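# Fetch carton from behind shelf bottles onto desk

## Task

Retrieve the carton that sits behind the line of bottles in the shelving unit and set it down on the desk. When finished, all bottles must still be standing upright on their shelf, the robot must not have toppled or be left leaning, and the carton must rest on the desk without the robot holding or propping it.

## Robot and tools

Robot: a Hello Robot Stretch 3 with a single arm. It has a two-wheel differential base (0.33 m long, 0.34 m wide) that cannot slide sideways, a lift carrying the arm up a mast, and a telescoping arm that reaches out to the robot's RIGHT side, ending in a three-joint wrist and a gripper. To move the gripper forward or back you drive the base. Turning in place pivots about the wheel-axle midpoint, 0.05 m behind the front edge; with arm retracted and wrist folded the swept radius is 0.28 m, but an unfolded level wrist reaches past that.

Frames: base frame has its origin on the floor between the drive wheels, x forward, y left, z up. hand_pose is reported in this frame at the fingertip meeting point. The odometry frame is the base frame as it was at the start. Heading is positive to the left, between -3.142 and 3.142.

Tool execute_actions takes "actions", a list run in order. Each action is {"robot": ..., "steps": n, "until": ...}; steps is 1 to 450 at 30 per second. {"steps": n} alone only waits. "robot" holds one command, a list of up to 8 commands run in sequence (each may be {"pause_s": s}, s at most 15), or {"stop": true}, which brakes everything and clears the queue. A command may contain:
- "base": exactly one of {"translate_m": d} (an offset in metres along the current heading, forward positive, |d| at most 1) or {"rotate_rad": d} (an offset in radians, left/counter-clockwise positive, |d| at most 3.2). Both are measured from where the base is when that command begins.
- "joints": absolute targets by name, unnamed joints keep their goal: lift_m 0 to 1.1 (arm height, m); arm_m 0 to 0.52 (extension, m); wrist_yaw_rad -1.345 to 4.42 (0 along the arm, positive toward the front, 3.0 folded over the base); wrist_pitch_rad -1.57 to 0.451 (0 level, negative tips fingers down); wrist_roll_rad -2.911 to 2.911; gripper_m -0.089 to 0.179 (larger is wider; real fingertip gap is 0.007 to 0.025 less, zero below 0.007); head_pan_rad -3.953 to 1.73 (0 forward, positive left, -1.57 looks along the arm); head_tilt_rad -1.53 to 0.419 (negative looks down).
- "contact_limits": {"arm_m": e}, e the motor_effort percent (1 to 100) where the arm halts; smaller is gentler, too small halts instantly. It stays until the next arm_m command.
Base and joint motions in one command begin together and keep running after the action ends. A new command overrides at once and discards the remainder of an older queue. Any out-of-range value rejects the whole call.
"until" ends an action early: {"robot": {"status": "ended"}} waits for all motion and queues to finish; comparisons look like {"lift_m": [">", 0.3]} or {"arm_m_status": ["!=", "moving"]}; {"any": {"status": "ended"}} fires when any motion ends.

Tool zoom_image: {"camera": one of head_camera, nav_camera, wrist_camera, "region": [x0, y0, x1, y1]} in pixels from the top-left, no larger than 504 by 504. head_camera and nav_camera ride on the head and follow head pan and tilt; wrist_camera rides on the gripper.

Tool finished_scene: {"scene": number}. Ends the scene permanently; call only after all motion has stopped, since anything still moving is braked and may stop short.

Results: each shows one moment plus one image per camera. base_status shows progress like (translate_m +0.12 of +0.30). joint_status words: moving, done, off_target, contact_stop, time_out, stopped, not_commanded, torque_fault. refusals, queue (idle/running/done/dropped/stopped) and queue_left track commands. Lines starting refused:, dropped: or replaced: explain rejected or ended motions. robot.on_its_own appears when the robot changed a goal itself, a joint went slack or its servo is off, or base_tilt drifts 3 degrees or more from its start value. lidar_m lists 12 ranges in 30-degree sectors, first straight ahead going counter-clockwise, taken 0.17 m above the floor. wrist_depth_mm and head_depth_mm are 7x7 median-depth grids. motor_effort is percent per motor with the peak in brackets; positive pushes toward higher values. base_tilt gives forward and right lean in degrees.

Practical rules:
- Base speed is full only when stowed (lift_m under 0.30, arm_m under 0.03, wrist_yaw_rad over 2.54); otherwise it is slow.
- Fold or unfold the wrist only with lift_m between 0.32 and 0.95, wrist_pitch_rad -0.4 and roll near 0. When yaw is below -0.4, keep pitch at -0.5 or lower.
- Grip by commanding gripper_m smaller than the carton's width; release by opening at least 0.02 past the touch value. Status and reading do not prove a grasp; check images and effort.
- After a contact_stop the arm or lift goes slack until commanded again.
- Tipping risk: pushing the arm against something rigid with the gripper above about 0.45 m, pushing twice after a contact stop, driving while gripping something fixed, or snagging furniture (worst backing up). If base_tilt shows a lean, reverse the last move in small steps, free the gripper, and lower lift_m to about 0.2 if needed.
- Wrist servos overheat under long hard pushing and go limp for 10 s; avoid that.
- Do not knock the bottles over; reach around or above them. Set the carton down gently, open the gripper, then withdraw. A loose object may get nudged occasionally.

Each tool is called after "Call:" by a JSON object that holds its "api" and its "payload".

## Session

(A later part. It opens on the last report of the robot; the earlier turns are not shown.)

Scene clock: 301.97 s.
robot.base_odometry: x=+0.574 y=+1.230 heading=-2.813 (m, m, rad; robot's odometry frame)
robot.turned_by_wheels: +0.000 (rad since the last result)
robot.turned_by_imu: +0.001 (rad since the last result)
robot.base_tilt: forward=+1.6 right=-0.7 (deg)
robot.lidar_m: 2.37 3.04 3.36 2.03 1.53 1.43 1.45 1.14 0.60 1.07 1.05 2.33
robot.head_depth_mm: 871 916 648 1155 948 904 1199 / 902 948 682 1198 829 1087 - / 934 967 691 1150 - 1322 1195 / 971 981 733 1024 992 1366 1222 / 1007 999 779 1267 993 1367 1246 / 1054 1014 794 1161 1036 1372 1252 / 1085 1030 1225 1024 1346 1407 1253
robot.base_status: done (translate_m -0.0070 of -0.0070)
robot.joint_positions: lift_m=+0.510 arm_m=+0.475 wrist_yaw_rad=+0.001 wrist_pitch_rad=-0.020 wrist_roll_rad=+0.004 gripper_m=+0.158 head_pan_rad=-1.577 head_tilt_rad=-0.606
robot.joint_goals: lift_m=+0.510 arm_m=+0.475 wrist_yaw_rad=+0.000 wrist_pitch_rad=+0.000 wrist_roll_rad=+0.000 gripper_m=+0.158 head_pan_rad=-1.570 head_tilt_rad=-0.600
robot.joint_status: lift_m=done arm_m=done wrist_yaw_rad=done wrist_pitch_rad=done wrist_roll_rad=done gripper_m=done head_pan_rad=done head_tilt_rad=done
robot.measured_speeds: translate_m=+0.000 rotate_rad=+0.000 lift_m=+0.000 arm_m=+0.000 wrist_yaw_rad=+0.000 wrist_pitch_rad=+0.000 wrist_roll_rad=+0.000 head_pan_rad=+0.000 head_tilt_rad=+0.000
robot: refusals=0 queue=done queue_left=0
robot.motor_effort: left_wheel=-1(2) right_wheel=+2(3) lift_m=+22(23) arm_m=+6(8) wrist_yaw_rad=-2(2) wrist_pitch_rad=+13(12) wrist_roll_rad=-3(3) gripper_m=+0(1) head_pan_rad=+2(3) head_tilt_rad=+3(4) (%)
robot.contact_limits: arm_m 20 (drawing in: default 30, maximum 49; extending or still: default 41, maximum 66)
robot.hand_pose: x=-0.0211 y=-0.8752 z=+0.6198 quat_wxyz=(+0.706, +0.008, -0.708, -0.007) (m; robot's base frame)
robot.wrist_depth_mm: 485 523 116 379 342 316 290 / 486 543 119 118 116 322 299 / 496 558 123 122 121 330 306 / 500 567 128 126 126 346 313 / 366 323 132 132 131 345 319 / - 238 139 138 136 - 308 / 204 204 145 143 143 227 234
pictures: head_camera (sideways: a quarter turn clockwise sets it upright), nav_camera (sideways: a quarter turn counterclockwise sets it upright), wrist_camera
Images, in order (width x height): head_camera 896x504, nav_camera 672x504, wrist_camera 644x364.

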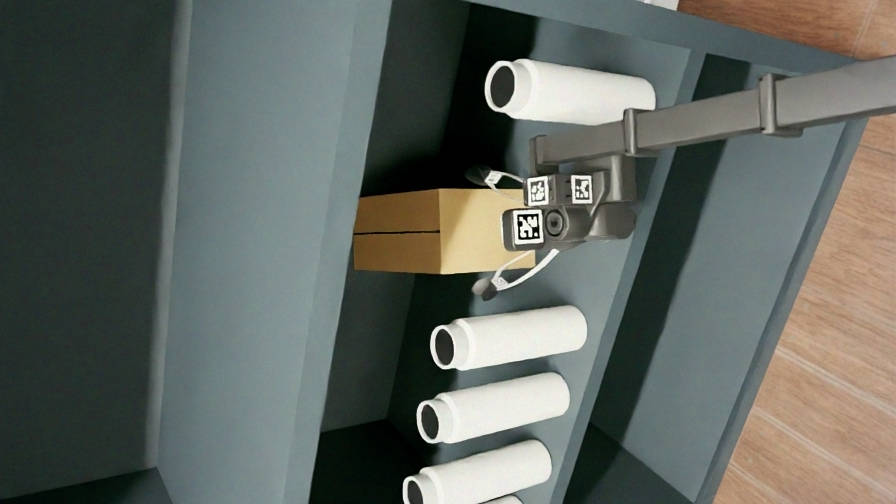

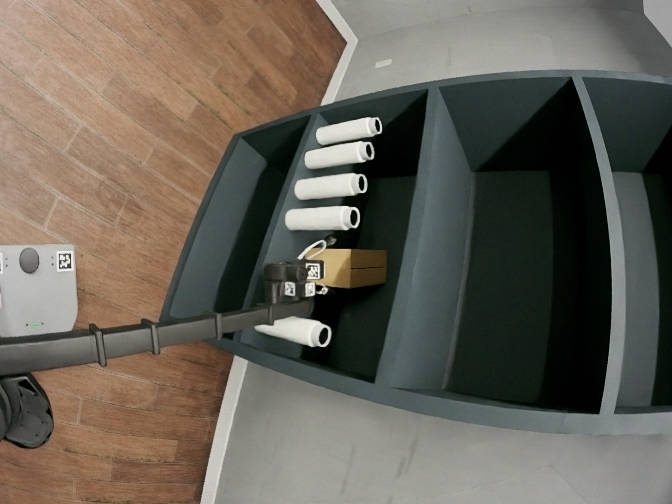

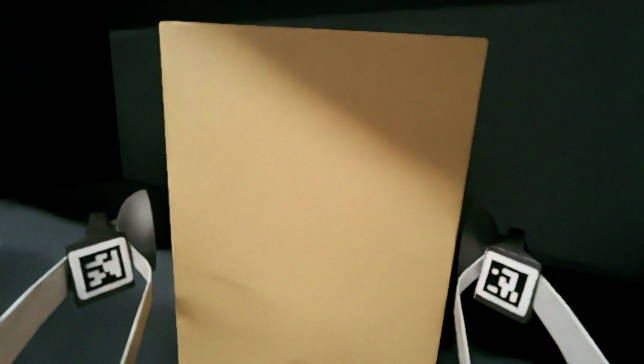

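Call:
{"api": "execute_actions", "payload": {"actions": [{"robot": {"joints": {"arm_m": 0.497}, "contact_limits": {"arm_m": 15}}, "steps": 300, "until": {"robot": {"status": "ended"}}}, {"robot": {"joints": {"gripper_m": 0.06}}, "steps": 90, "until": {"robot": {"status": "ended"}}}]}}

Scene clock: 307.50 s.
robot.base_odometry: x=+0.574 y=+1.230 heading=-2.814 (m, m, rad; robot's odometry frame)
robot.turned_by_wheels: +0.000 (rad since the last result)
robot.turned_by_imu: +0.001 (rad since the last result)
robot.base_tilt: forward=+1.6 right=-0.6 (deg)
robot.lidar_m: 2.36 3.03 3.35 2.03 1.53 1.43 1.45 1.15 0.60 1.07 1.05 2.33
robot.head_depth_mm: 867 914 648 1158 948 907 1199 / 904 945 682 1197 834 898 1175 / 932 967 690 1170 - 1322 1193 / 971 984 735 1038 1003 1352 1220 / 1008 998 781 1271 995 1364 1237 / 1048 1018 793 1156 1038 1369 1246 / 1088 1031 1219 1017 1346 1405 1258
robot.base_status: done (translate_m -0.0070 of -0.0070)
robot.joint_positions: lift_m=+0.510 arm_m=+0.497 wrist_yaw_rad=+0.000 wrist_pitch_rad=-0.020 wrist_roll_rad=+0.004 gripper_m=+0.066 head_pan_rad=-1.577 head_tilt_rad=-0.606
robot.joint_goals: lift_m=+0.510 arm_m=+0.497 wrist_yaw_rad=+0.000 wrist_pitch_rad=+0.000 wrist_roll_rad=+0.000 gripper_m=+0.060 head_pan_rad=-1.570 head_tilt_rad=-0.600
robot.joint_status: lift_m=done arm_m=done wrist_yaw_rad=done wrist_pitch_rad=done wrist_roll_rad=done gripper_m=off_target head_pan_rad=done head_tilt_rad=done
robot.measured_speeds: translate_m=+0.000 rotate_rad=+0.000 lift_m=+0.000 arm_m=+0.000 wrist_yaw_rad=+0.000 wrist_pitch_rad=+0.000 wrist_roll_rad=+0.000 head_pan_rad=+0.000 head_tilt_rad=+0.000
robot: refusals=0 queue=done queue_left=0
robot.motor_effort: left_wheel=-2(2) right_wheel=+3(2) lift_m=+23(23) arm_m=+6(6) wrist_yaw_rad=-1(2) wrist_pitch_rad=+12(12) wrist_roll_rad=-3(3) gripper_m=-100(100) head_pan_rad=+2(2) head_tilt_rad=+2(3) (%)
robot.contact_limits: arm_m 15 (drawing in: default 30, maximum 49; extending or still: default 41, maximum 66)
robot.hand_pose: x=-0.0213 y=-0.8972 z=+0.6198 quat_wxyz=(+0.706, +0.008, -0.708, -0.007) (m; robot's base frame)
robot.wrist_depth_mm: 476 498 111 111 322 300 275 / 484 516 113 113 113 306 281 / 493 541 117 117 118 314 292 / 491 522 122 122 122 325 296 / 356 128 127 126 127 330 304 / 271 185 132 132 132 315 299 / 196 203 138 138 139 225 234
pictures: head_camera (sideways: a quarter turn clockwise sets it upright), nav_camera (sideways: a quarter turn counterclockwise sets it upright), wrist_camera
Images, in order (width x height): head_camera 896x504, nav_camera 672x504, wrist_camera 644x364.

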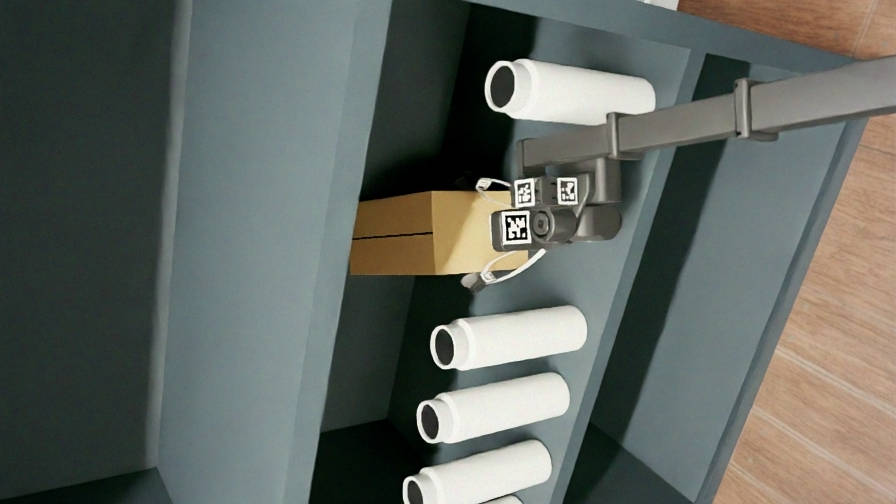

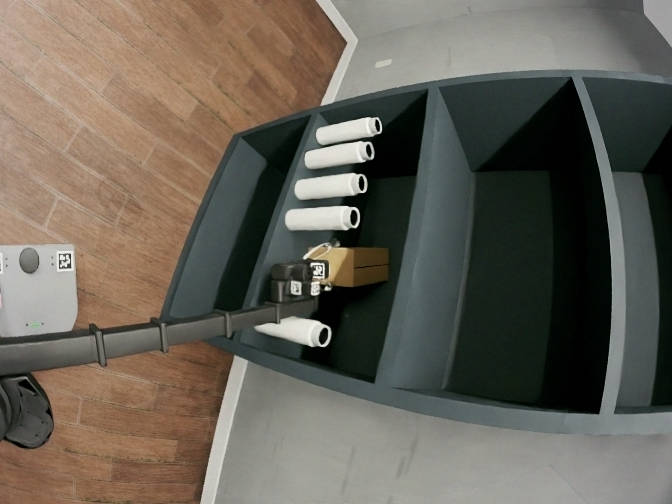

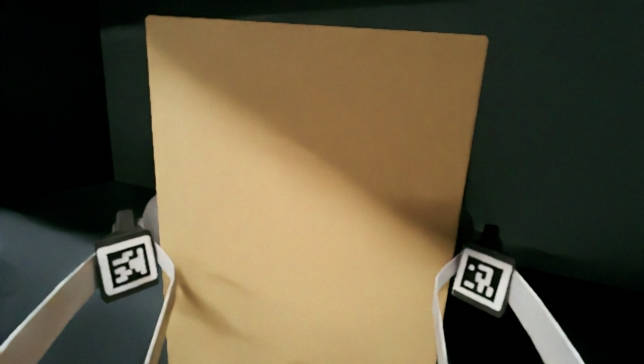

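Call:
{"api": "execute_actions", "payload": {"actions": [{"robot": {"joints": {"gripper_m": 0.078}}, "steps": 30, "until": {"robot": {"status": "ended"}}}, {"robot": {"joints": {"lift_m": 0.535}}, "steps": 90, "until": {"robot": {"status": "ended"}}}]}}

Scene clock: 315.73 s.
robot.base_odometry: x=+0.574 y=+1.230 heading=-2.814 (m, m, rad; robot's odometry frame)
robot.turned_by_wheels: +0.000 (rad since the last result)
robot.turned_by_imu: +0.001 (rad since the last result)
robot.base_tilt: forward=+1.6 right=-0.7 (deg)
robot.lidar_m: 2.36 3.01 3.35 2.02 1.53 1.43 1.45 1.15 0.60 1.07 1.05 2.33
robot.head_depth_mm: 870 912 647 1157 949 902 1200 / 898 952 683 1200 828 - 1178 / 932 973 692 1192 947 1325 1197 / 969 982 735 1026 993 1355 1219 / 1005 996 777 1273 995 1365 1242 / 1050 1009 796 1161 1038 1375 1250 / 1084 1027 1225 1021 1344 1398 1252
robot.base_status: done (translate_m -0.0070 of -0.0070)
robot.joint_positions: lift_m=+0.535 arm_m=+0.497 wrist_yaw_rad=+0.000 wrist_pitch_rad=-0.033 wrist_roll_rad=+0.004 gripper_m=+0.083 head_pan_rad=-1.577 head_tilt_rad=-0.606
robot.joint_goals: lift_m=+0.535 arm_m=+0.497 wrist_yaw_rad=+0.000 wrist_pitch_rad=+0.000 wrist_roll_rad=+0.000 gripper_m=+0.082 head_pan_rad=-1.570 head_tilt_rad=-0.600
robot.joint_status: lift_m=done arm_m=done wrist_yaw_rad=done wrist_pitch_rad=done wrist_roll_rad=done gripper_m=done head_pan_rad=done head_tilt_rad=done
robot.measured_speeds: translate_m=+0.000 rotate_rad=+0.000 lift_m=+0.000 arm_m=+0.000 wrist_yaw_rad=+0.000 wrist_pitch_rad=+0.000 wrist_roll_rad=+0.000 head_pan_rad=+0.000 head_tilt_rad=+0.000
robot: refusals=0 queue=done queue_left=0
robot.motor_effort: left_wheel=-2(2) right_wheel=+2(3) lift_m=+38(41) arm_m=+6(6) wrist_yaw_rad=-1(1) wrist_pitch_rad=+20(20) wrist_roll_rad=-3(3) gripper_m=-27(87) head_pan_rad=+2(1) head_tilt_rad=+4(4) (%)
robot.contact_limits: arm_m 15 (drawing in: default 30, maximum 49; extending or still: default 41, maximum 66)
robot.hand_pose: x=-0.0213 y=-0.8969 z=+0.6409 quat_wxyz=(+0.706, +0.012, -0.708, -0.012) (m; robot's base frame)
robot.wrist_depth_mm: 470 496 116 358 323 301 276 / 486 517 118 118 119 308 282 / 484 547 121 122 122 316 287 / 506 558 124 125 125 332 294 / 391 129 128 128 128 331 303 / 304 200 131 131 132 333 306 / 226 224 135 136 136 255 264
pictures: head_camera (sideways: a quarter turn clockwise sets it upright), nav_camera (sideways: a quarter turn counterclockwise sets it upright), wrist_camera
Images, in order (width x height): head_camera 896x504, nav_camera 672x504, wrist_camera 644x364.

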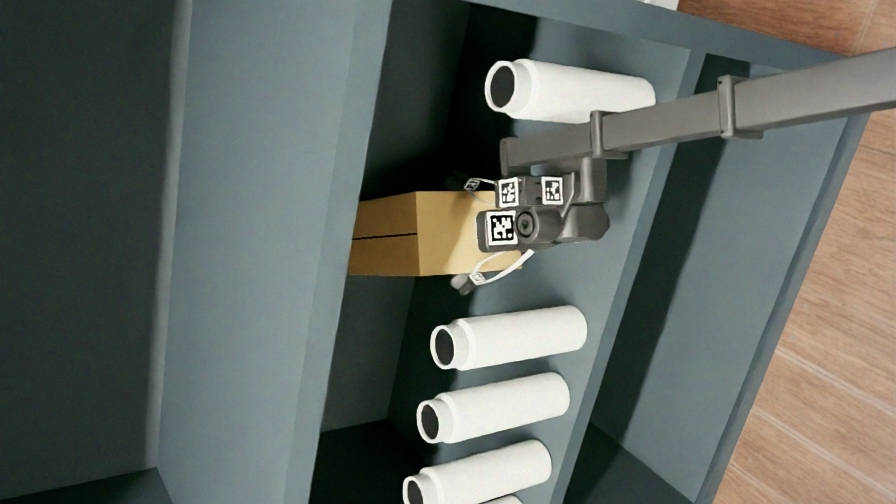

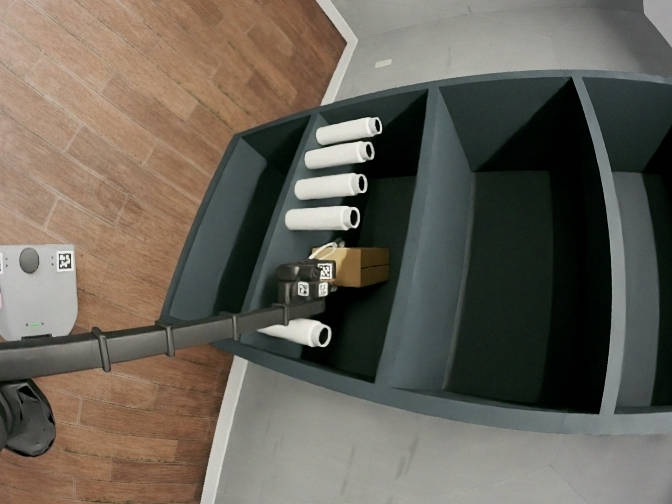

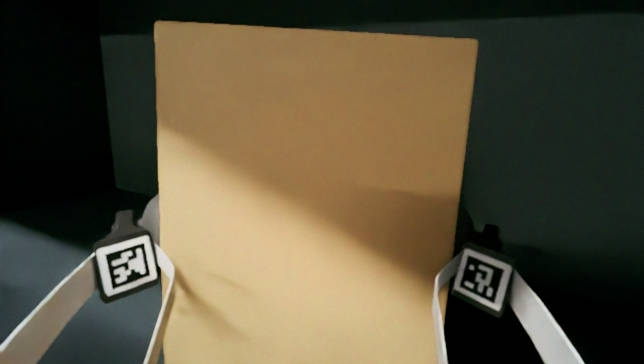

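Call:
{"api": "execute_actions", "payload": {"actions": [{"robot": {"joints": {"lift_m": 0.56}}, "steps": 60, "until": {"robot": {"status": "ended"}}}, {"steps": 15}]}}

Scene clock: 342.17 s.
robot.base_odometry: x=+0.574 y=+1.230 heading=-2.813 (m, m, rad; robot's odometry frame)
robot.turned_by_wheels: +0.000 (rad since the last result)
robot.turned_by_imu: +0.001 (rad since the last result)
robot.base_tilt: forward=+1.6 right=-0.7 (deg)
robot.lidar_m: 2.36 3.03 3.36 2.03 1.54 1.43 1.46 1.14 0.60 1.07 1.05 2.33
robot.head_depth_mm: 869 913 650 1163 949 900 1209 / 898 946 684 1195 815 - 1169 / 936 972 693 1210 958 1316 1189 / 967 980 734 1008 990 1358 1214 / 1007 994 780 1269 997 1368 1246 / 1050 1012 791 1157 1039 1375 1256 / 1085 1030 1226 1017 1341 1403 1261
robot.base_status: done (translate_m -0.0070 of -0.0070)
robot.joint_positions: lift_m=+0.560 arm_m=+0.497 wrist_yaw_rad=+0.001 wrist_pitch_rad=-0.046 wrist_roll_rad=+0.004 gripper_m=+0.093 head_pan_rad=-1.577 head_tilt_rad=-0.606
robot.joint_goals: lift_m=+0.560 arm_m=+0.497 wrist_yaw_rad=+0.000 wrist_pitch_rad=+0.000 wrist_roll_rad=+0.000 gripper_m=+0.092 head_pan_rad=-1.570 head_tilt_rad=-0.600
robot.joint_status: lift_m=done arm_m=done wrist_yaw_rad=done wrist_pitch_rad=done wrist_roll_rad=done gripper_m=done head_pan_rad=done head_tilt_rad=done
robot.measured_speeds: translate_m=+0.000 rotate_rad=+0.000 lift_m=+0.000 arm_m=+0.000 wrist_yaw_rad=+0.000 wrist_pitch_rad=+0.000 wrist_roll_rad=+0.000 head_pan_rad=+0.000 head_tilt_rad=+0.000
robot: refusals=0 queue=done queue_left=0
robot.on_its_own: gripper_m is held at +0.092, not at your +0.078, by its stall guard, which is not easing now
robot.motor_effort: left_wheel=-1(2) right_wheel=+2(2) lift_m=+39(39) arm_m=+6(6) wrist_yaw_rad=-1(2) wrist_pitch_rad=+27(27) wrist_roll_rad=-3(3) gripper_m=-23(27) head_pan_rad=+0(2) head_tilt_rad=+2(2) (%)
robot.contact_limits: arm_m 15 (drawing in: default 30, maximum 49; extending or still: default 41, maximum 66)
robot.hand_pose: x=-0.0211 y=-0.8964 z=+0.6625 quat_wxyz=(+0.706, +0.017, -0.708, -0.016) (m; robot's base frame)
robot.wrist_depth_mm: 473 495 402 357 328 301 273 / 477 509 123 124 124 308 280 / 488 544 125 125 126 319 287 / 506 562 126 127 127 324 299 / 439 129 128 128 129 335 311 / 335 131 130 131 132 338 314 / 252 252 132 133 133 283 294
pictures: head_camera (sideways: a quarter turn clockwise sets it upright), nav_camera (sideways: a quarter turn counterclockwise sets it upright), wrist_camera
Images, in order (width x height): head_camera 896x504, nav_camera 672x504, wrist_camera 644x364.

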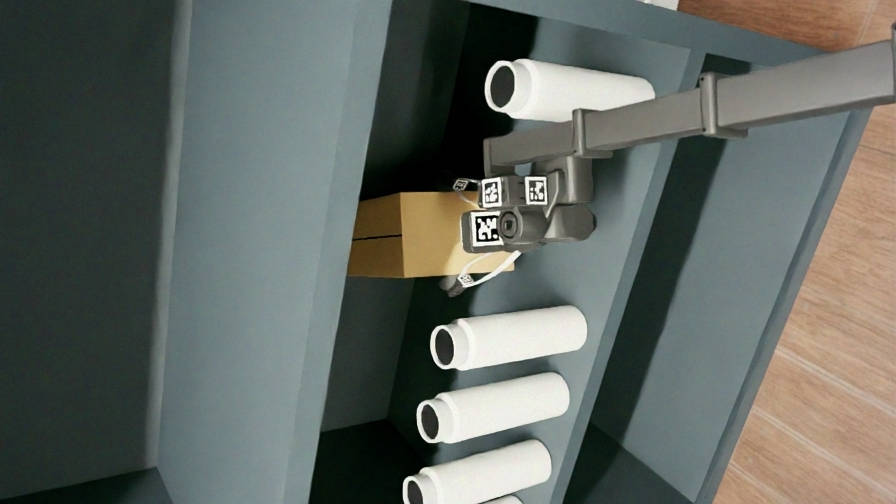

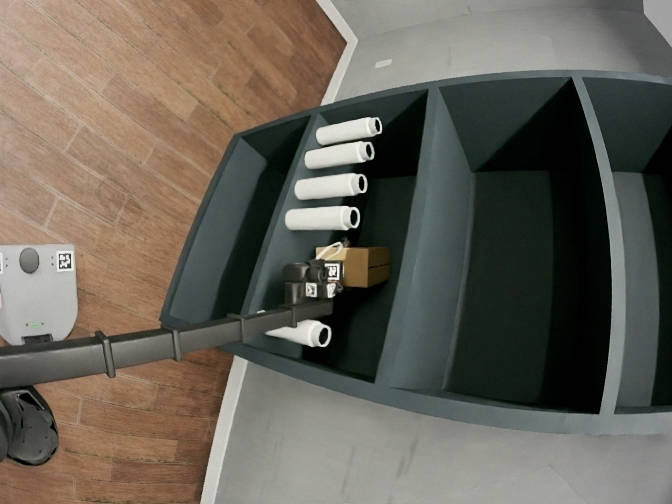

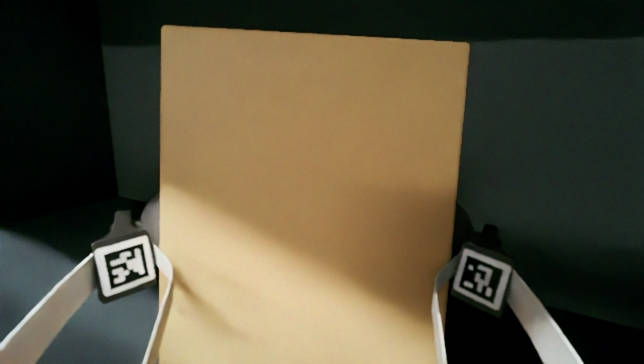

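Call:
{"api": "execute_actions", "payload": {"actions": []}}

Scene clock: 346.90 s.
robot.base_odometry: x=+0.574 y=+1.230 heading=-2.813 (m, m, rad; robot's odometry frame)
robot.turned_by_wheels: +0.000 (rad since the last result)
robot.turned_by_imu: +0.000 (rad since the last result)
robot.base_tilt: forward=+1.6 right=-0.7 (deg)
robot.lidar_m: 2.36 3.02 3.36 2.03 1.53 1.43 1.45 1.15 0.60 1.07 1.05 2.33
robot.head_depth_mm: 867 914 649 1157 945 902 1206 / 900 950 684 1202 813 - 1175 / 936 971 691 1214 959 1318 1194 / 971 987 735 1006 993 1360 1214 / 1007 999 779 1271 991 1369 1245 / 1045 1013 793 1156 1036 1373 1250 / 1082 1029 1223 1023 1338 1407 1258
robot.base_status: done (translate_m -0.0070 of -0.0070)
robot.joint_positions: lift_m=+0.560 arm_m=+0.497 wrist_yaw_rad=+0.001 wrist_pitch_rad=-0.046 wrist_roll_rad=+0.004 gripper_m=+0.093 head_pan_rad=-1.577 head_tilt_rad=-0.606
robot.joint_goals: lift_m=+0.560 arm_m=+0.497 wrist_yaw_rad=+0.000 wrist_pitch_rad=+0.000 wrist_roll_rad=+0.000 gripper_m=+0.092 head_pan_rad=-1.570 head_tilt_rad=-0.600
robot.joint_status: lift_m=done arm_m=done wrist_yaw_rad=done wrist_pitch_rad=done wrist_roll_rad=done gripper_m=done head_pan_rad=done head_tilt_rad=done
robot.measured_speeds: translate_m=+0.000 rotate_rad=+0.000 lift_m=+0.000 arm_m=+0.000 wrist_yaw_rad=+0.000 wrist_pitch_rad=+0.000 wrist_roll_rad=+0.000 head_pan_rad=+0.000 head_tilt_rad=+0.000
robot: refusals=0 queue=done queue_left=0
robot.on_its_own: gripper_m is held at +0.092, not at your +0.078, by its stall guard, which is not easing now
robot.motor_effort: left_wheel=-1(1) right_wheel=+2(2) lift_m=+39(39) arm_m=+6(6) wrist_yaw_rad=-2(1) wrist_pitch_rad=+28(27) wrist_roll_rad=-3(3) gripper_m=-23(24) head_pan_rad=+2(2) head_tilt_rad=+2(3) (%)
robot.contact_limits: arm_m 15 (drawing in: default 30, maximum 49; extending or still: default 41, maximum 66)
robot.hand_pose: x=-0.0211 y=-0.8964 z=+0.6625 quat_wxyz=(+0.706, +0.017, -0.708, -0.016) (m; robot's base frame)
robot.wrist_depth_mm: 470 504 401 356 330 298 272 / 481 524 123 123 124 304 282 / 488 549 124 125 125 317 289 / 506 563 127 127 127 327 299 / 438 128 128 128 129 335 307 / 338 131 130 131 131 331 315 / 253 252 132 133 133 283 295
pictures: head_camera (sideways: a quarter turn clockwise sets it upright), nav_camera (sideways: a quarter turn counterclockwise sets it upright), wrist_camera
Images, in order (width x height): head_camera 896x504, nav_camera 672x504, wrist_camera 644x364.

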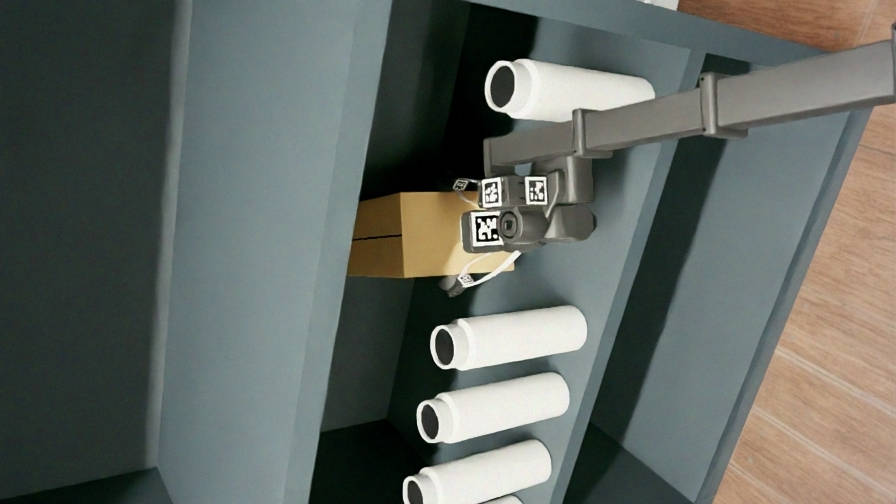

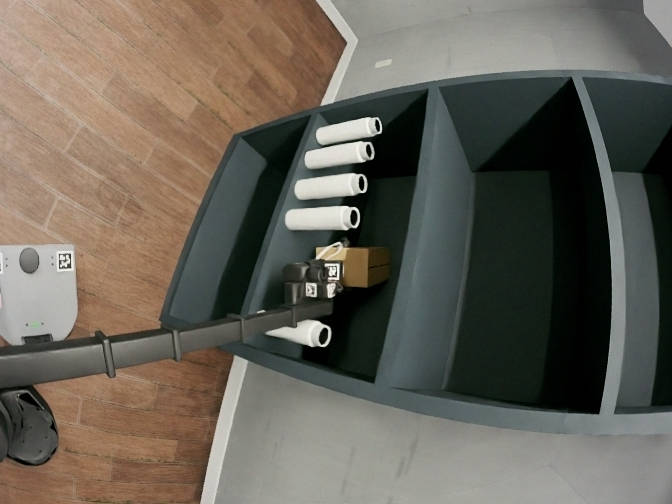

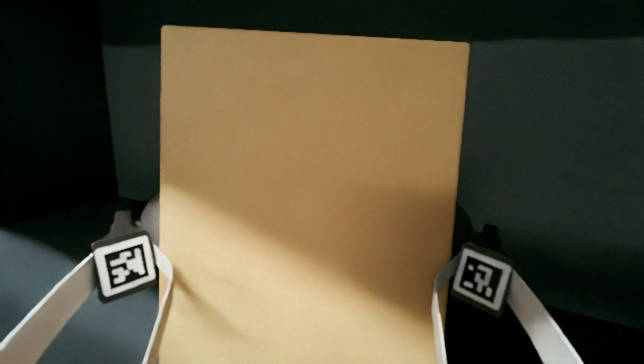

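Call:
{"api": "execute_actions", "payload": {"actions": [{"robot": {"joints": {"arm_m": 0.27, "lift_m": 0.575}}, "steps": 200, "until": {"robot": {"status": "ended"}}}]}}

Scene clock: 351.77 s.
robot.base_odometry: x=+0.574 y=+1.230 heading=-2.813 (m, m, rad; robot's odometry frame)
robot.turned_by_wheels: +0.000 (rad since the last result)
robot.turned_by_imu: +0.001 (rad since the last result)
robot.base_tilt: forward=+1.5 right=-0.7 (deg)
robot.lidar_m: 2.37 3.01 3.34 2.03 1.53 1.43 1.45 1.14 0.60 1.07 1.05 2.33
robot.head_depth_mm: 870 915 651 1153 950 901 1223 / 900 949 681 1202 852 - 1166 / 936 969 694 1208 842 - 1187 / 970 986 735 964 833 1345 1227 / 1006 998 779 1267 998 1365 1244 / 1050 1009 791 1161 1038 1379 1256 / 1092 1031 1226 1019 1343 1408 1258
robot.base_status: done (translate_m -0.0070 of -0.0070)
robot.joint_positions: lift_m=+0.575 arm_m=+0.270 wrist_yaw_rad=+0.001 wrist_pitch_rad=-0.038 wrist_roll_rad=+0.004 gripper_m=+0.093 head_pan_rad=-1.577 head_tilt_rad=-0.606
robot.joint_goals: lift_m=+0.575 arm_m=+0.270 wrist_yaw_rad=+0.000 wrist_pitch_rad=+0.000 wrist_roll_rad=+0.000 gripper_m=+0.092 head_pan_rad=-1.570 head_tilt_rad=-0.600
robot.joint_status: lift_m=done arm_m=done wrist_yaw_rad=done wrist_pitch_rad=done wrist_roll_rad=done gripper_m=done head_pan_rad=done head_tilt_rad=done
robot.measured_speeds: translate_m=+0.000 rotate_rad=+0.000 lift_m=+0.000 arm_m=+0.000 wrist_yaw_rad=+0.000 wrist_pitch_rad=+0.000 wrist_roll_rad=+0.000 head_pan_rad=+0.000 head_tilt_rad=+0.000
robot: refusals=0 queue=done queue_left=0
robot.on_its_own: gripper_m is held at +0.092, not at your +0.078, by its stall guard, which is not easing now
robot.motor_effort: left_wheel=-1(1) right_wheel=+2(2) lift_m=+38(37) arm_m=-6(10) wrist_yaw_rad=-2(1) wrist_pitch_rad=+23(28) wrist_roll_rad=-3(3) gripper_m=-23(23) head_pan_rad=+2(2) head_tilt_rad=+2(3) (%)
robot.hand_pose: x=-0.0211 y=-0.6705 z=+0.6795 quat_wxyz=(+0.706, +0.014, -0.708, -0.013) (m; robot's base frame)
robot.wrist_depth_mm: 554 699 642 575 514 475 437 / 276 226 126 127 127 488 443 / 274 226 127 128 128 498 445 / 286 236 128 128 129 519 137 / 298 129 129 129 130 520 135 / 307 195 130 130 130 419 134 / 283 266 131 131 132 312 130
pictures: head_camera (sideways: a quarter turn clockwise sets it upright), nav_camera (sideways: a quarter turn counterclockwise sets it upright), wrist_camera
Images, in order (width x height): head_camera 896x504, nav_camera 672x504, wrist_camera 644x364.

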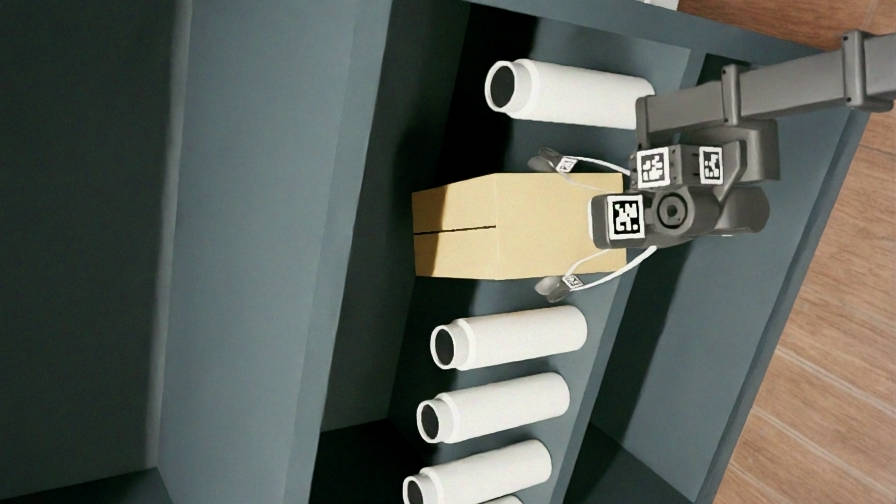

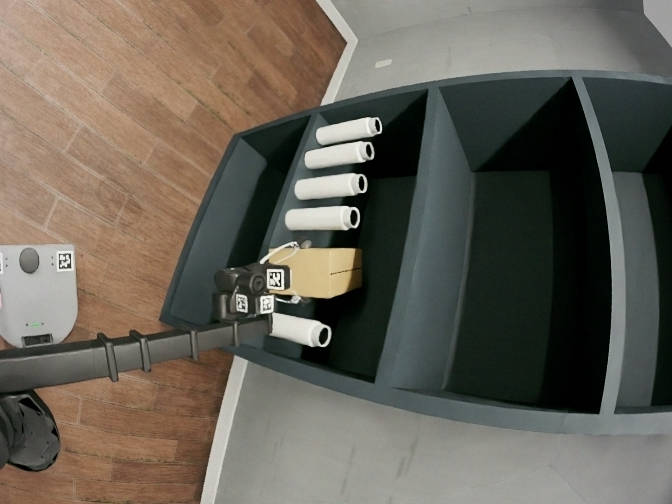

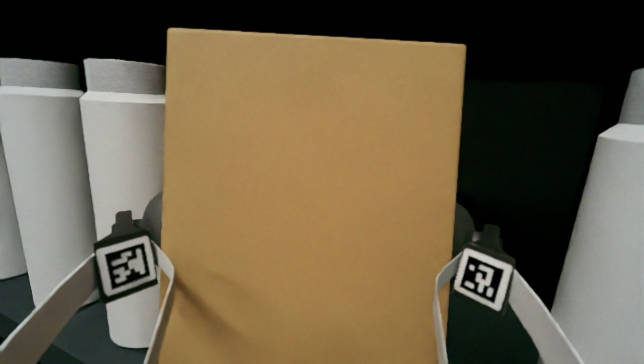

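Call:
{"api": "execute_actions", "payload": {"actions": [{"robot": [{"joints": {"gripper_m": 0.072}}, {"joints": {"arm_m": 0.0, "lift_m": 0.59}}], "steps": 200, "until": {"robot": {"status": "ended"}}}]}}

Scene clock: 386.87 s.
robot.base_odometry: x=+0.574 y=+1.230 heading=-2.813 (m, m, rad; robot's odometry frame)
robot.turned_by_wheels: +0.000 (rad since the last result)
robot.turned_by_imu: +0.001 (rad since the last result)
robot.base_tilt: forward=+1.5 right=-0.7 (deg)
robot.lidar_m: 2.36 3.03 3.33 2.02 1.54 1.43 1.45 1.14 0.60 1.07 1.05 2.33
robot.head_depth_mm: 870 917 647 1161 946 904 1180 / 900 953 684 1195 852 909 1158 / 930 969 696 1233 744 586 629 / 968 985 736 1259 748 585 1169 / 1010 998 779 1274 994 1368 1246 / 1054 1012 794 1161 1037 1375 1252 / 1092 1031 1224 1021 1349 1399 1253
robot.base_status: done (translate_m -0.0070 of -0.0070)
robot.joint_positions: lift_m=+0.590 arm_m=+0.000 wrist_yaw_rad=+0.001 wrist_pitch_rad=-0.038 wrist_roll_rad=+0.004 gripper_m=+0.087 head_pan_rad=-1.577 head_tilt_rad=-0.606
robot.joint_goals: lift_m=+0.590 arm_m=+0.000 wrist_yaw_rad=+0.000 wrist_pitch_rad=+0.000 wrist_roll_rad=+0.000 gripper_m=+0.086 head_pan_rad=-1.570 head_tilt_rad=-0.600
robot.joint_status: lift_m=done arm_m=done wrist_yaw_rad=done wrist_pitch_rad=done wrist_roll_rad=done gripper_m=done head_pan_rad=done head_tilt_rad=done
robot.measured_speeds: translate_m=+0.000 rotate_rad=+0.000 lift_m=+0.000 arm_m=+0.000 wrist_yaw_rad=+0.000 wrist_pitch_rad=+0.000 wrist_roll_rad=+0.000 head_pan_rad=+0.000 head_tilt_rad=+0.000
robot: refusals=0 queue=done queue_left=0
robot.on_its_own: gripper_m is held at +0.086, not at your +0.072, by its stall guard, which is still easing
robot.motor_effort: left_wheel=-1(1) right_wheel=+2(2) lift_m=+38(38) arm_m=-7(9) wrist_yaw_rad=-1(1) wrist_pitch_rad=+22(23) wrist_roll_rad=-3(2) gripper_m=-26(100) head_pan_rad=+1(2) head_tilt_rad=+3(2) (%)
robot.hand_pose: x=-0.0212 y=-0.4006 z=+0.6947 quat_wxyz=(+0.706, +0.014, -0.708, -0.013) (m; robot's base frame)
robot.wrist_depth_mm: 670 784 703 677 710 607 281 / 672 771 126 127 127 615 628 / 700 588 127 127 128 372 645 / 711 616 128 128 129 390 682 / - 129 129 130 130 329 709 / - 474 130 130 130 573 707 / 807 864 131 130 132 371 746
pictures: head_camera (sideways: a quarter turn clockwise sets it upright), nav_camera (sideways: a quarter turn counterclockwise sets it upright), wrist_camera
Images, in order (width x height): head_camera 896x504, nav_camera 672x504, wrist_camera 644x364.

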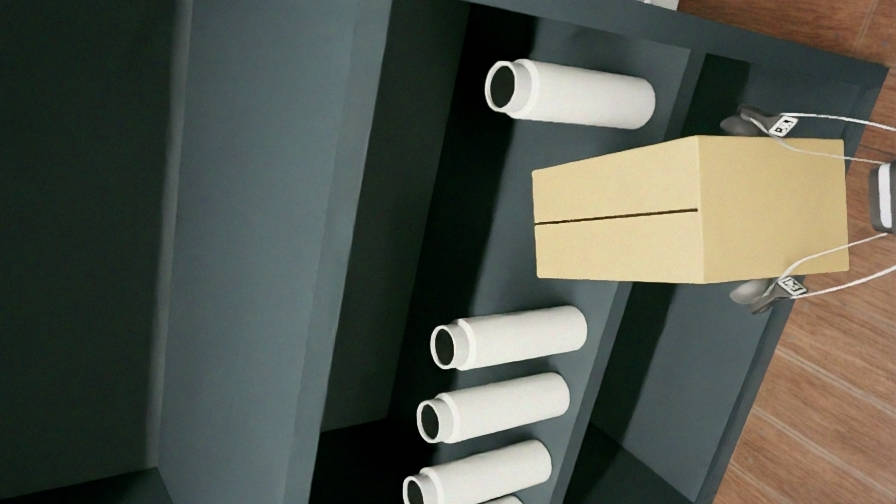

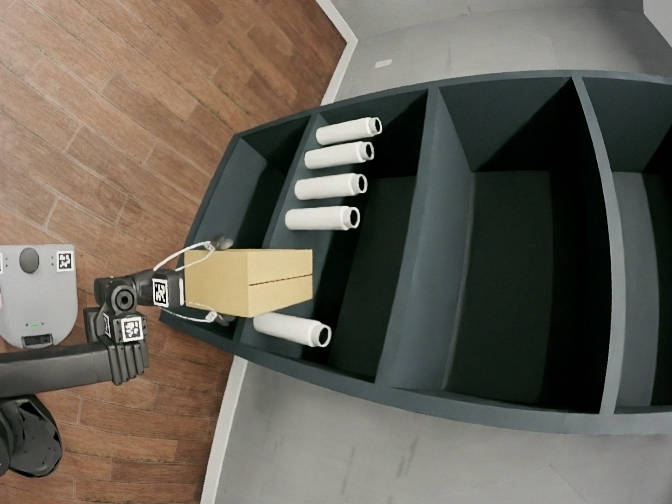

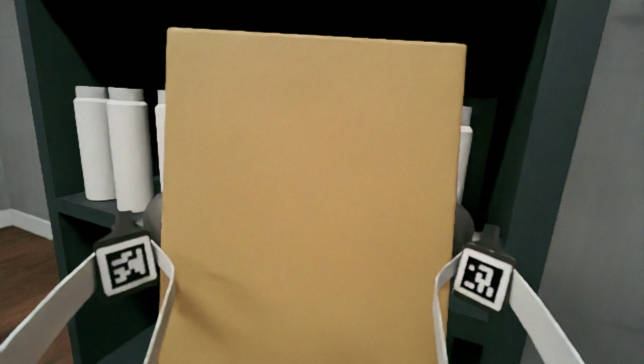

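Call:
{"api": "execute_actions", "payload": {"actions": [{"robot": [{"base": {"rotate_rad": 1.095}, "joints": {"head_pan_rad": 0.0, "head_tilt_rad": -0.5}}, {"base": {"translate_m": 1.0}, "joints": {"lift_m": 0.78}}, {"base": {"translate_m": 1.0}}], "steps": 450, "until": {"robot": {"status": "ended"}}}, {"steps": 150, "until": {"robot": {"status": "ended"}}}]}}

Scene clock: 414.80 s.
robot.base_odometry: x=+0.345 y=-0.310 heading=-1.719 (m, m, rad; robot's odometry frame)
robot.turned_by_wheels: +1.095 (rad since the last result)
robot.turned_by_imu: +1.104 (rad since the last result)
robot.base_tilt: forward=+2.3 right=-0.8 (deg)
robot.lidar_m: 1.71 2.18 1.33 1.10 1.38 2.05 2.16 2.31 2.38 2.26 2.29 1.88
robot.head_depth_mm: 1850 2002 1640 2331 1898 1535 1296 / 1824 1983 1665 2339 1901 1544 1295 / 1818 1974 1665 2314 1916 1545 1298 / 1797 1965 1601 2307 1915 1557 1309 / 1798 1946 1628 2313 1932 1571 1314 / 1776 1951 1643 2236 1892 1572 1321 / 1768 1937 1662 2316 1959 1578 1331
robot.base_status: moving (translate_m +0.5569 of +1.0000)
robot.joint_positions: lift_m=+0.780 arm_m=+0.000 wrist_yaw_rad=+0.001 wrist_pitch_rad=-0.037 wrist_roll_rad=+0.004 gripper_m=+0.094 head_pan_rad=-0.007 head_tilt_rad=-0.507
robot.joint_goals: lift_m=+0.780 arm_m=+0.000 wrist_yaw_rad=+0.000 wrist_pitch_rad=+0.000 wrist_roll_rad=+0.000 gripper_m=+0.093 head_pan_rad=+0.000 head_tilt_rad=-0.500
robot.joint_status: lift_m=done arm_m=done wrist_yaw_rad=done wrist_pitch_rad=done wrist_roll_rad=done gripper_m=done head_pan_rad=done head_tilt_rad=done
robot.measured_speeds: translate_m=+0.100 rotate_rad=+0.000 lift_m=+0.000 arm_m=+0.000 wrist_yaw_rad=+0.000 wrist_pitch_rad=+0.000 wrist_roll_rad=+0.000 head_pan_rad=+0.000 head_tilt_rad=+0.000
robot: refusals=0 queue=running queue_left=0
robot.on_its_own: gripper_m is held at +0.093, not at your +0.072, by its stall guard, which is not easing now
robot.motor_effort: left_wheel=+0(6) right_wheel=+4(7) lift_m=+38(39) arm_m=-6(7) wrist_yaw_rad=-2(1) wrist_pitch_rad=+22(23) wrist_roll_rad=-3(3) gripper_m=-22(25) head_pan_rad=+2(28) head_tilt_rad=+3(17) (%)
robot.hand_pose: x=-0.0212 y=-0.4006 z=+0.8848 quat_wxyz=(+0.706, +0.014, -0.708, -0.013) (m; robot's base frame)
robot.wrist_depth_mm: - - - - - - - / - - 126 126 127 - - / - - 127 127 128 - - / - - 128 129 129 - - / - 129 129 130 130 - - / - - 130 130 131 - - / - - 131 131 132 - -
pictures: head_camera (sideways: a quarter turn clockwise sets it upright), nav_camera (sideways: a quarter turn counterclockwise sets it upright), wrist_camera
Images, in order (width x height): head_camera 896x504, nav_camera 672x504, wrist_camera 644x364.

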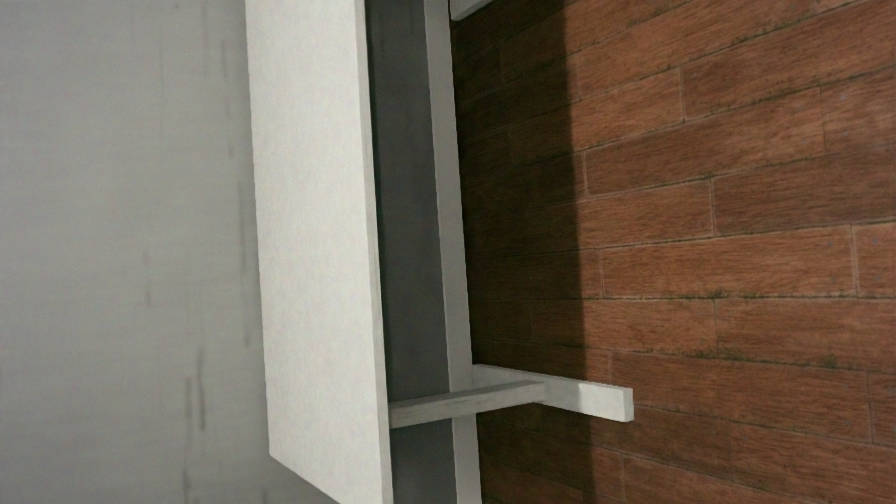

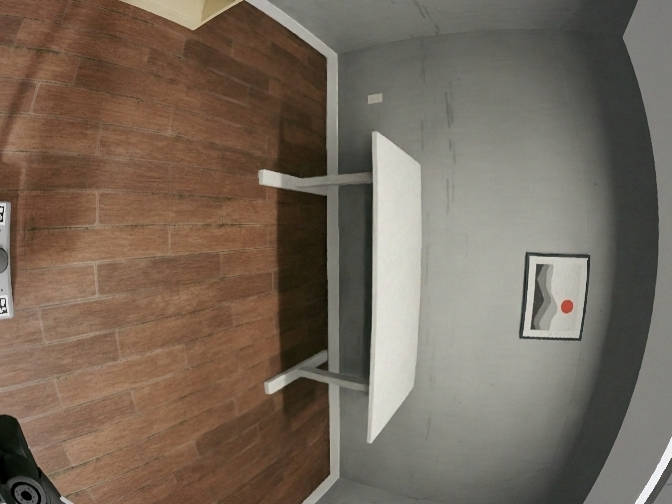

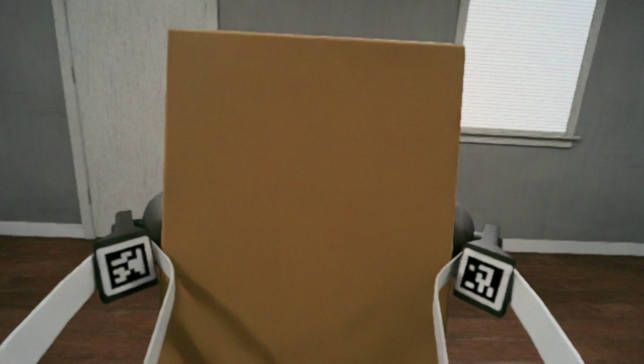

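Call:
{"api": "execute_actions", "payload": {"actions": [{"steps": 200, "until": {"robot": {"status": "ended"}}}, {"robot": [{"base": {"translate_m": 0.17}}, {"base": {"rotate_rad": 1.6}, "joints": {"head_pan_rad": -1.57, "head_tilt_rad": -0.6, "wrist_pitch_rad": 0.15}}], "steps": 300, "until": {"robot": {"status": "ended"}}}]}}

Scene clock: 429.30 s.
robot.base_odometry: x=+0.255 y=-0.916 heading=-0.119 (m, m, rad; robot's odometry frame)
robot.turned_by_wheels: +1.600 (rad since the last result)
robot.turned_by_imu: +1.603 (rad since the last result)
robot.base_tilt: forward=+1.5 right=-0.7 (deg)
robot.lidar_m: 1.11 1.19 2.16 3.00 2.88 2.33 2.20 2.15 1.34 1.51 1.11 1.58
robot.head_depth_mm: 1282 1428 1260 951 1717 1439 1263 / 1291 1421 1271 957 475 1394 1267 / 1280 1412 1283 495 459 496 - / 1284 1423 1299 501 461 503 1251 / 1281 1408 1314 982 1724 1461 1248 / 1282 1413 1326 988 1514 1440 1264 / 1278 1406 1344 996 1719 1474 1264
robot.base_status: done (rotate_rad +1.5999 of +1.6000)
robot.joint_positions: lift_m=+0.780 arm_m=+0.000 wrist_yaw_rad=+0.001 wrist_pitch_rad=+0.111 wrist_roll_rad=+0.004 gripper_m=+0.094 head_pan_rad=-1.563 head_tilt_rad=-0.592
robot.joint_goals: lift_m=+0.780 arm_m=+0.000 wrist_yaw_rad=+0.000 wrist_pitch_rad=+0.150 wrist_roll_rad=+0.000 gripper_m=+0.093 head_pan_rad=-1.570 head_tilt_rad=-0.600
robot.joint_status: lift_m=done arm_m=done wrist_yaw_rad=done wrist_pitch_rad=done wrist_roll_rad=done gripper_m=done head_pan_rad=done head_tilt_rad=done
robot.measured_speeds: translate_m=+0.000 rotate_rad=+0.000 lift_m=+0.000 arm_m=+0.000 wrist_yaw_rad=+0.000 wrist_pitch_rad=+0.000 wrist_roll_rad=+0.000 head_pan_rad=+0.000 head_tilt_rad=+0.000
robot: refusals=0 queue=done queue_left=0
robot.on_its_own: gripper_m is held at +0.093, not at your +0.072, by its stall guard, which is not easing now
robot.motor_effort: left_wheel=-2(7) right_wheel=+3(7) lift_m=+39(38) arm_m=-6(7) wrist_yaw_rad=-1(1) wrist_pitch_rad=+23(26) wrist_roll_rad=-3(3) gripper_m=-22(22) head_pan_rad=-3(27) head_tilt_rad=-4(14) (%)
robot.hand_pose: x=-0.0211 y=-0.4027 z=+0.9228 quat_wxyz=(+0.705, -0.038, -0.707, +0.039) (m; robot's base frame)
robot.wrist_depth_mm: - - - - - - - / - - 139 139 141 - - / - - 136 137 137 - - / - - 134 134 134 - - / - 131 131 132 132 - - / 563 313 128 130 129 684 664 / - - 126 127 128 - 531
pictures: head_camera (sideways: a quarter turn clockwise sets it upright), nav_camera (sideways: a quarter turn counterclockwise sets it upright), wrist_camera
Images, in order (width x height): head_camera 896x504, nav_camera 672x504, wrist_camera 644x364.

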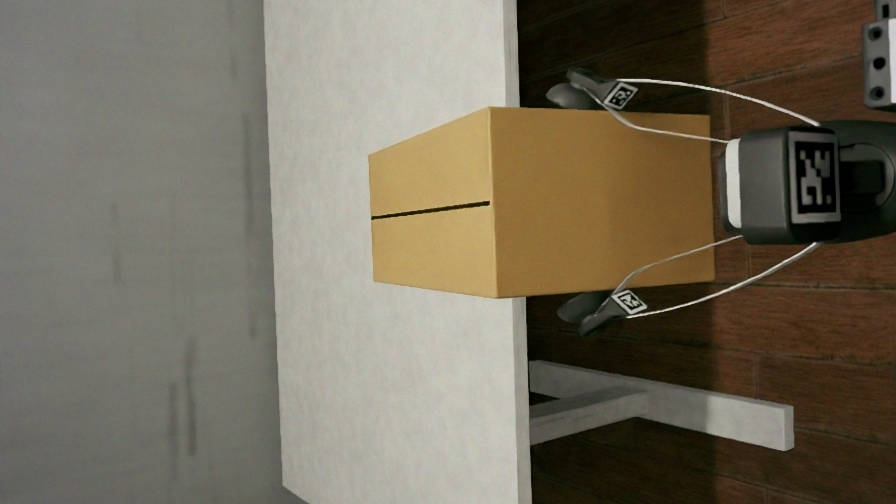

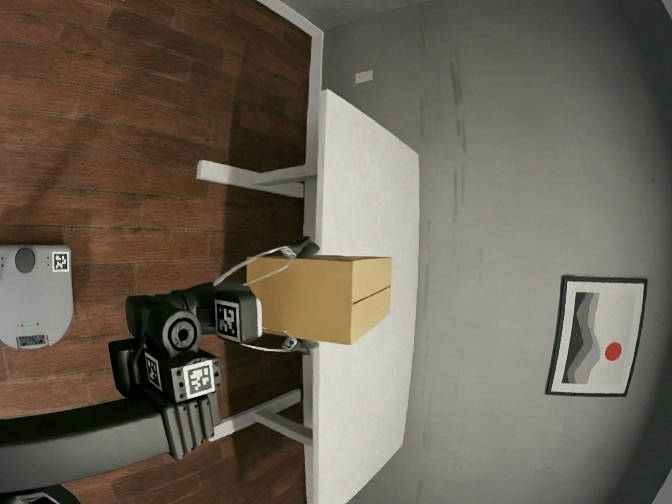

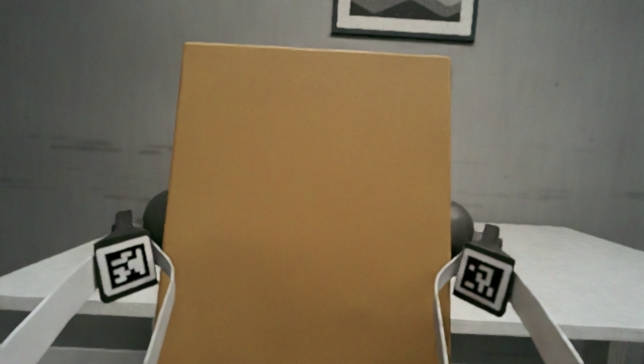

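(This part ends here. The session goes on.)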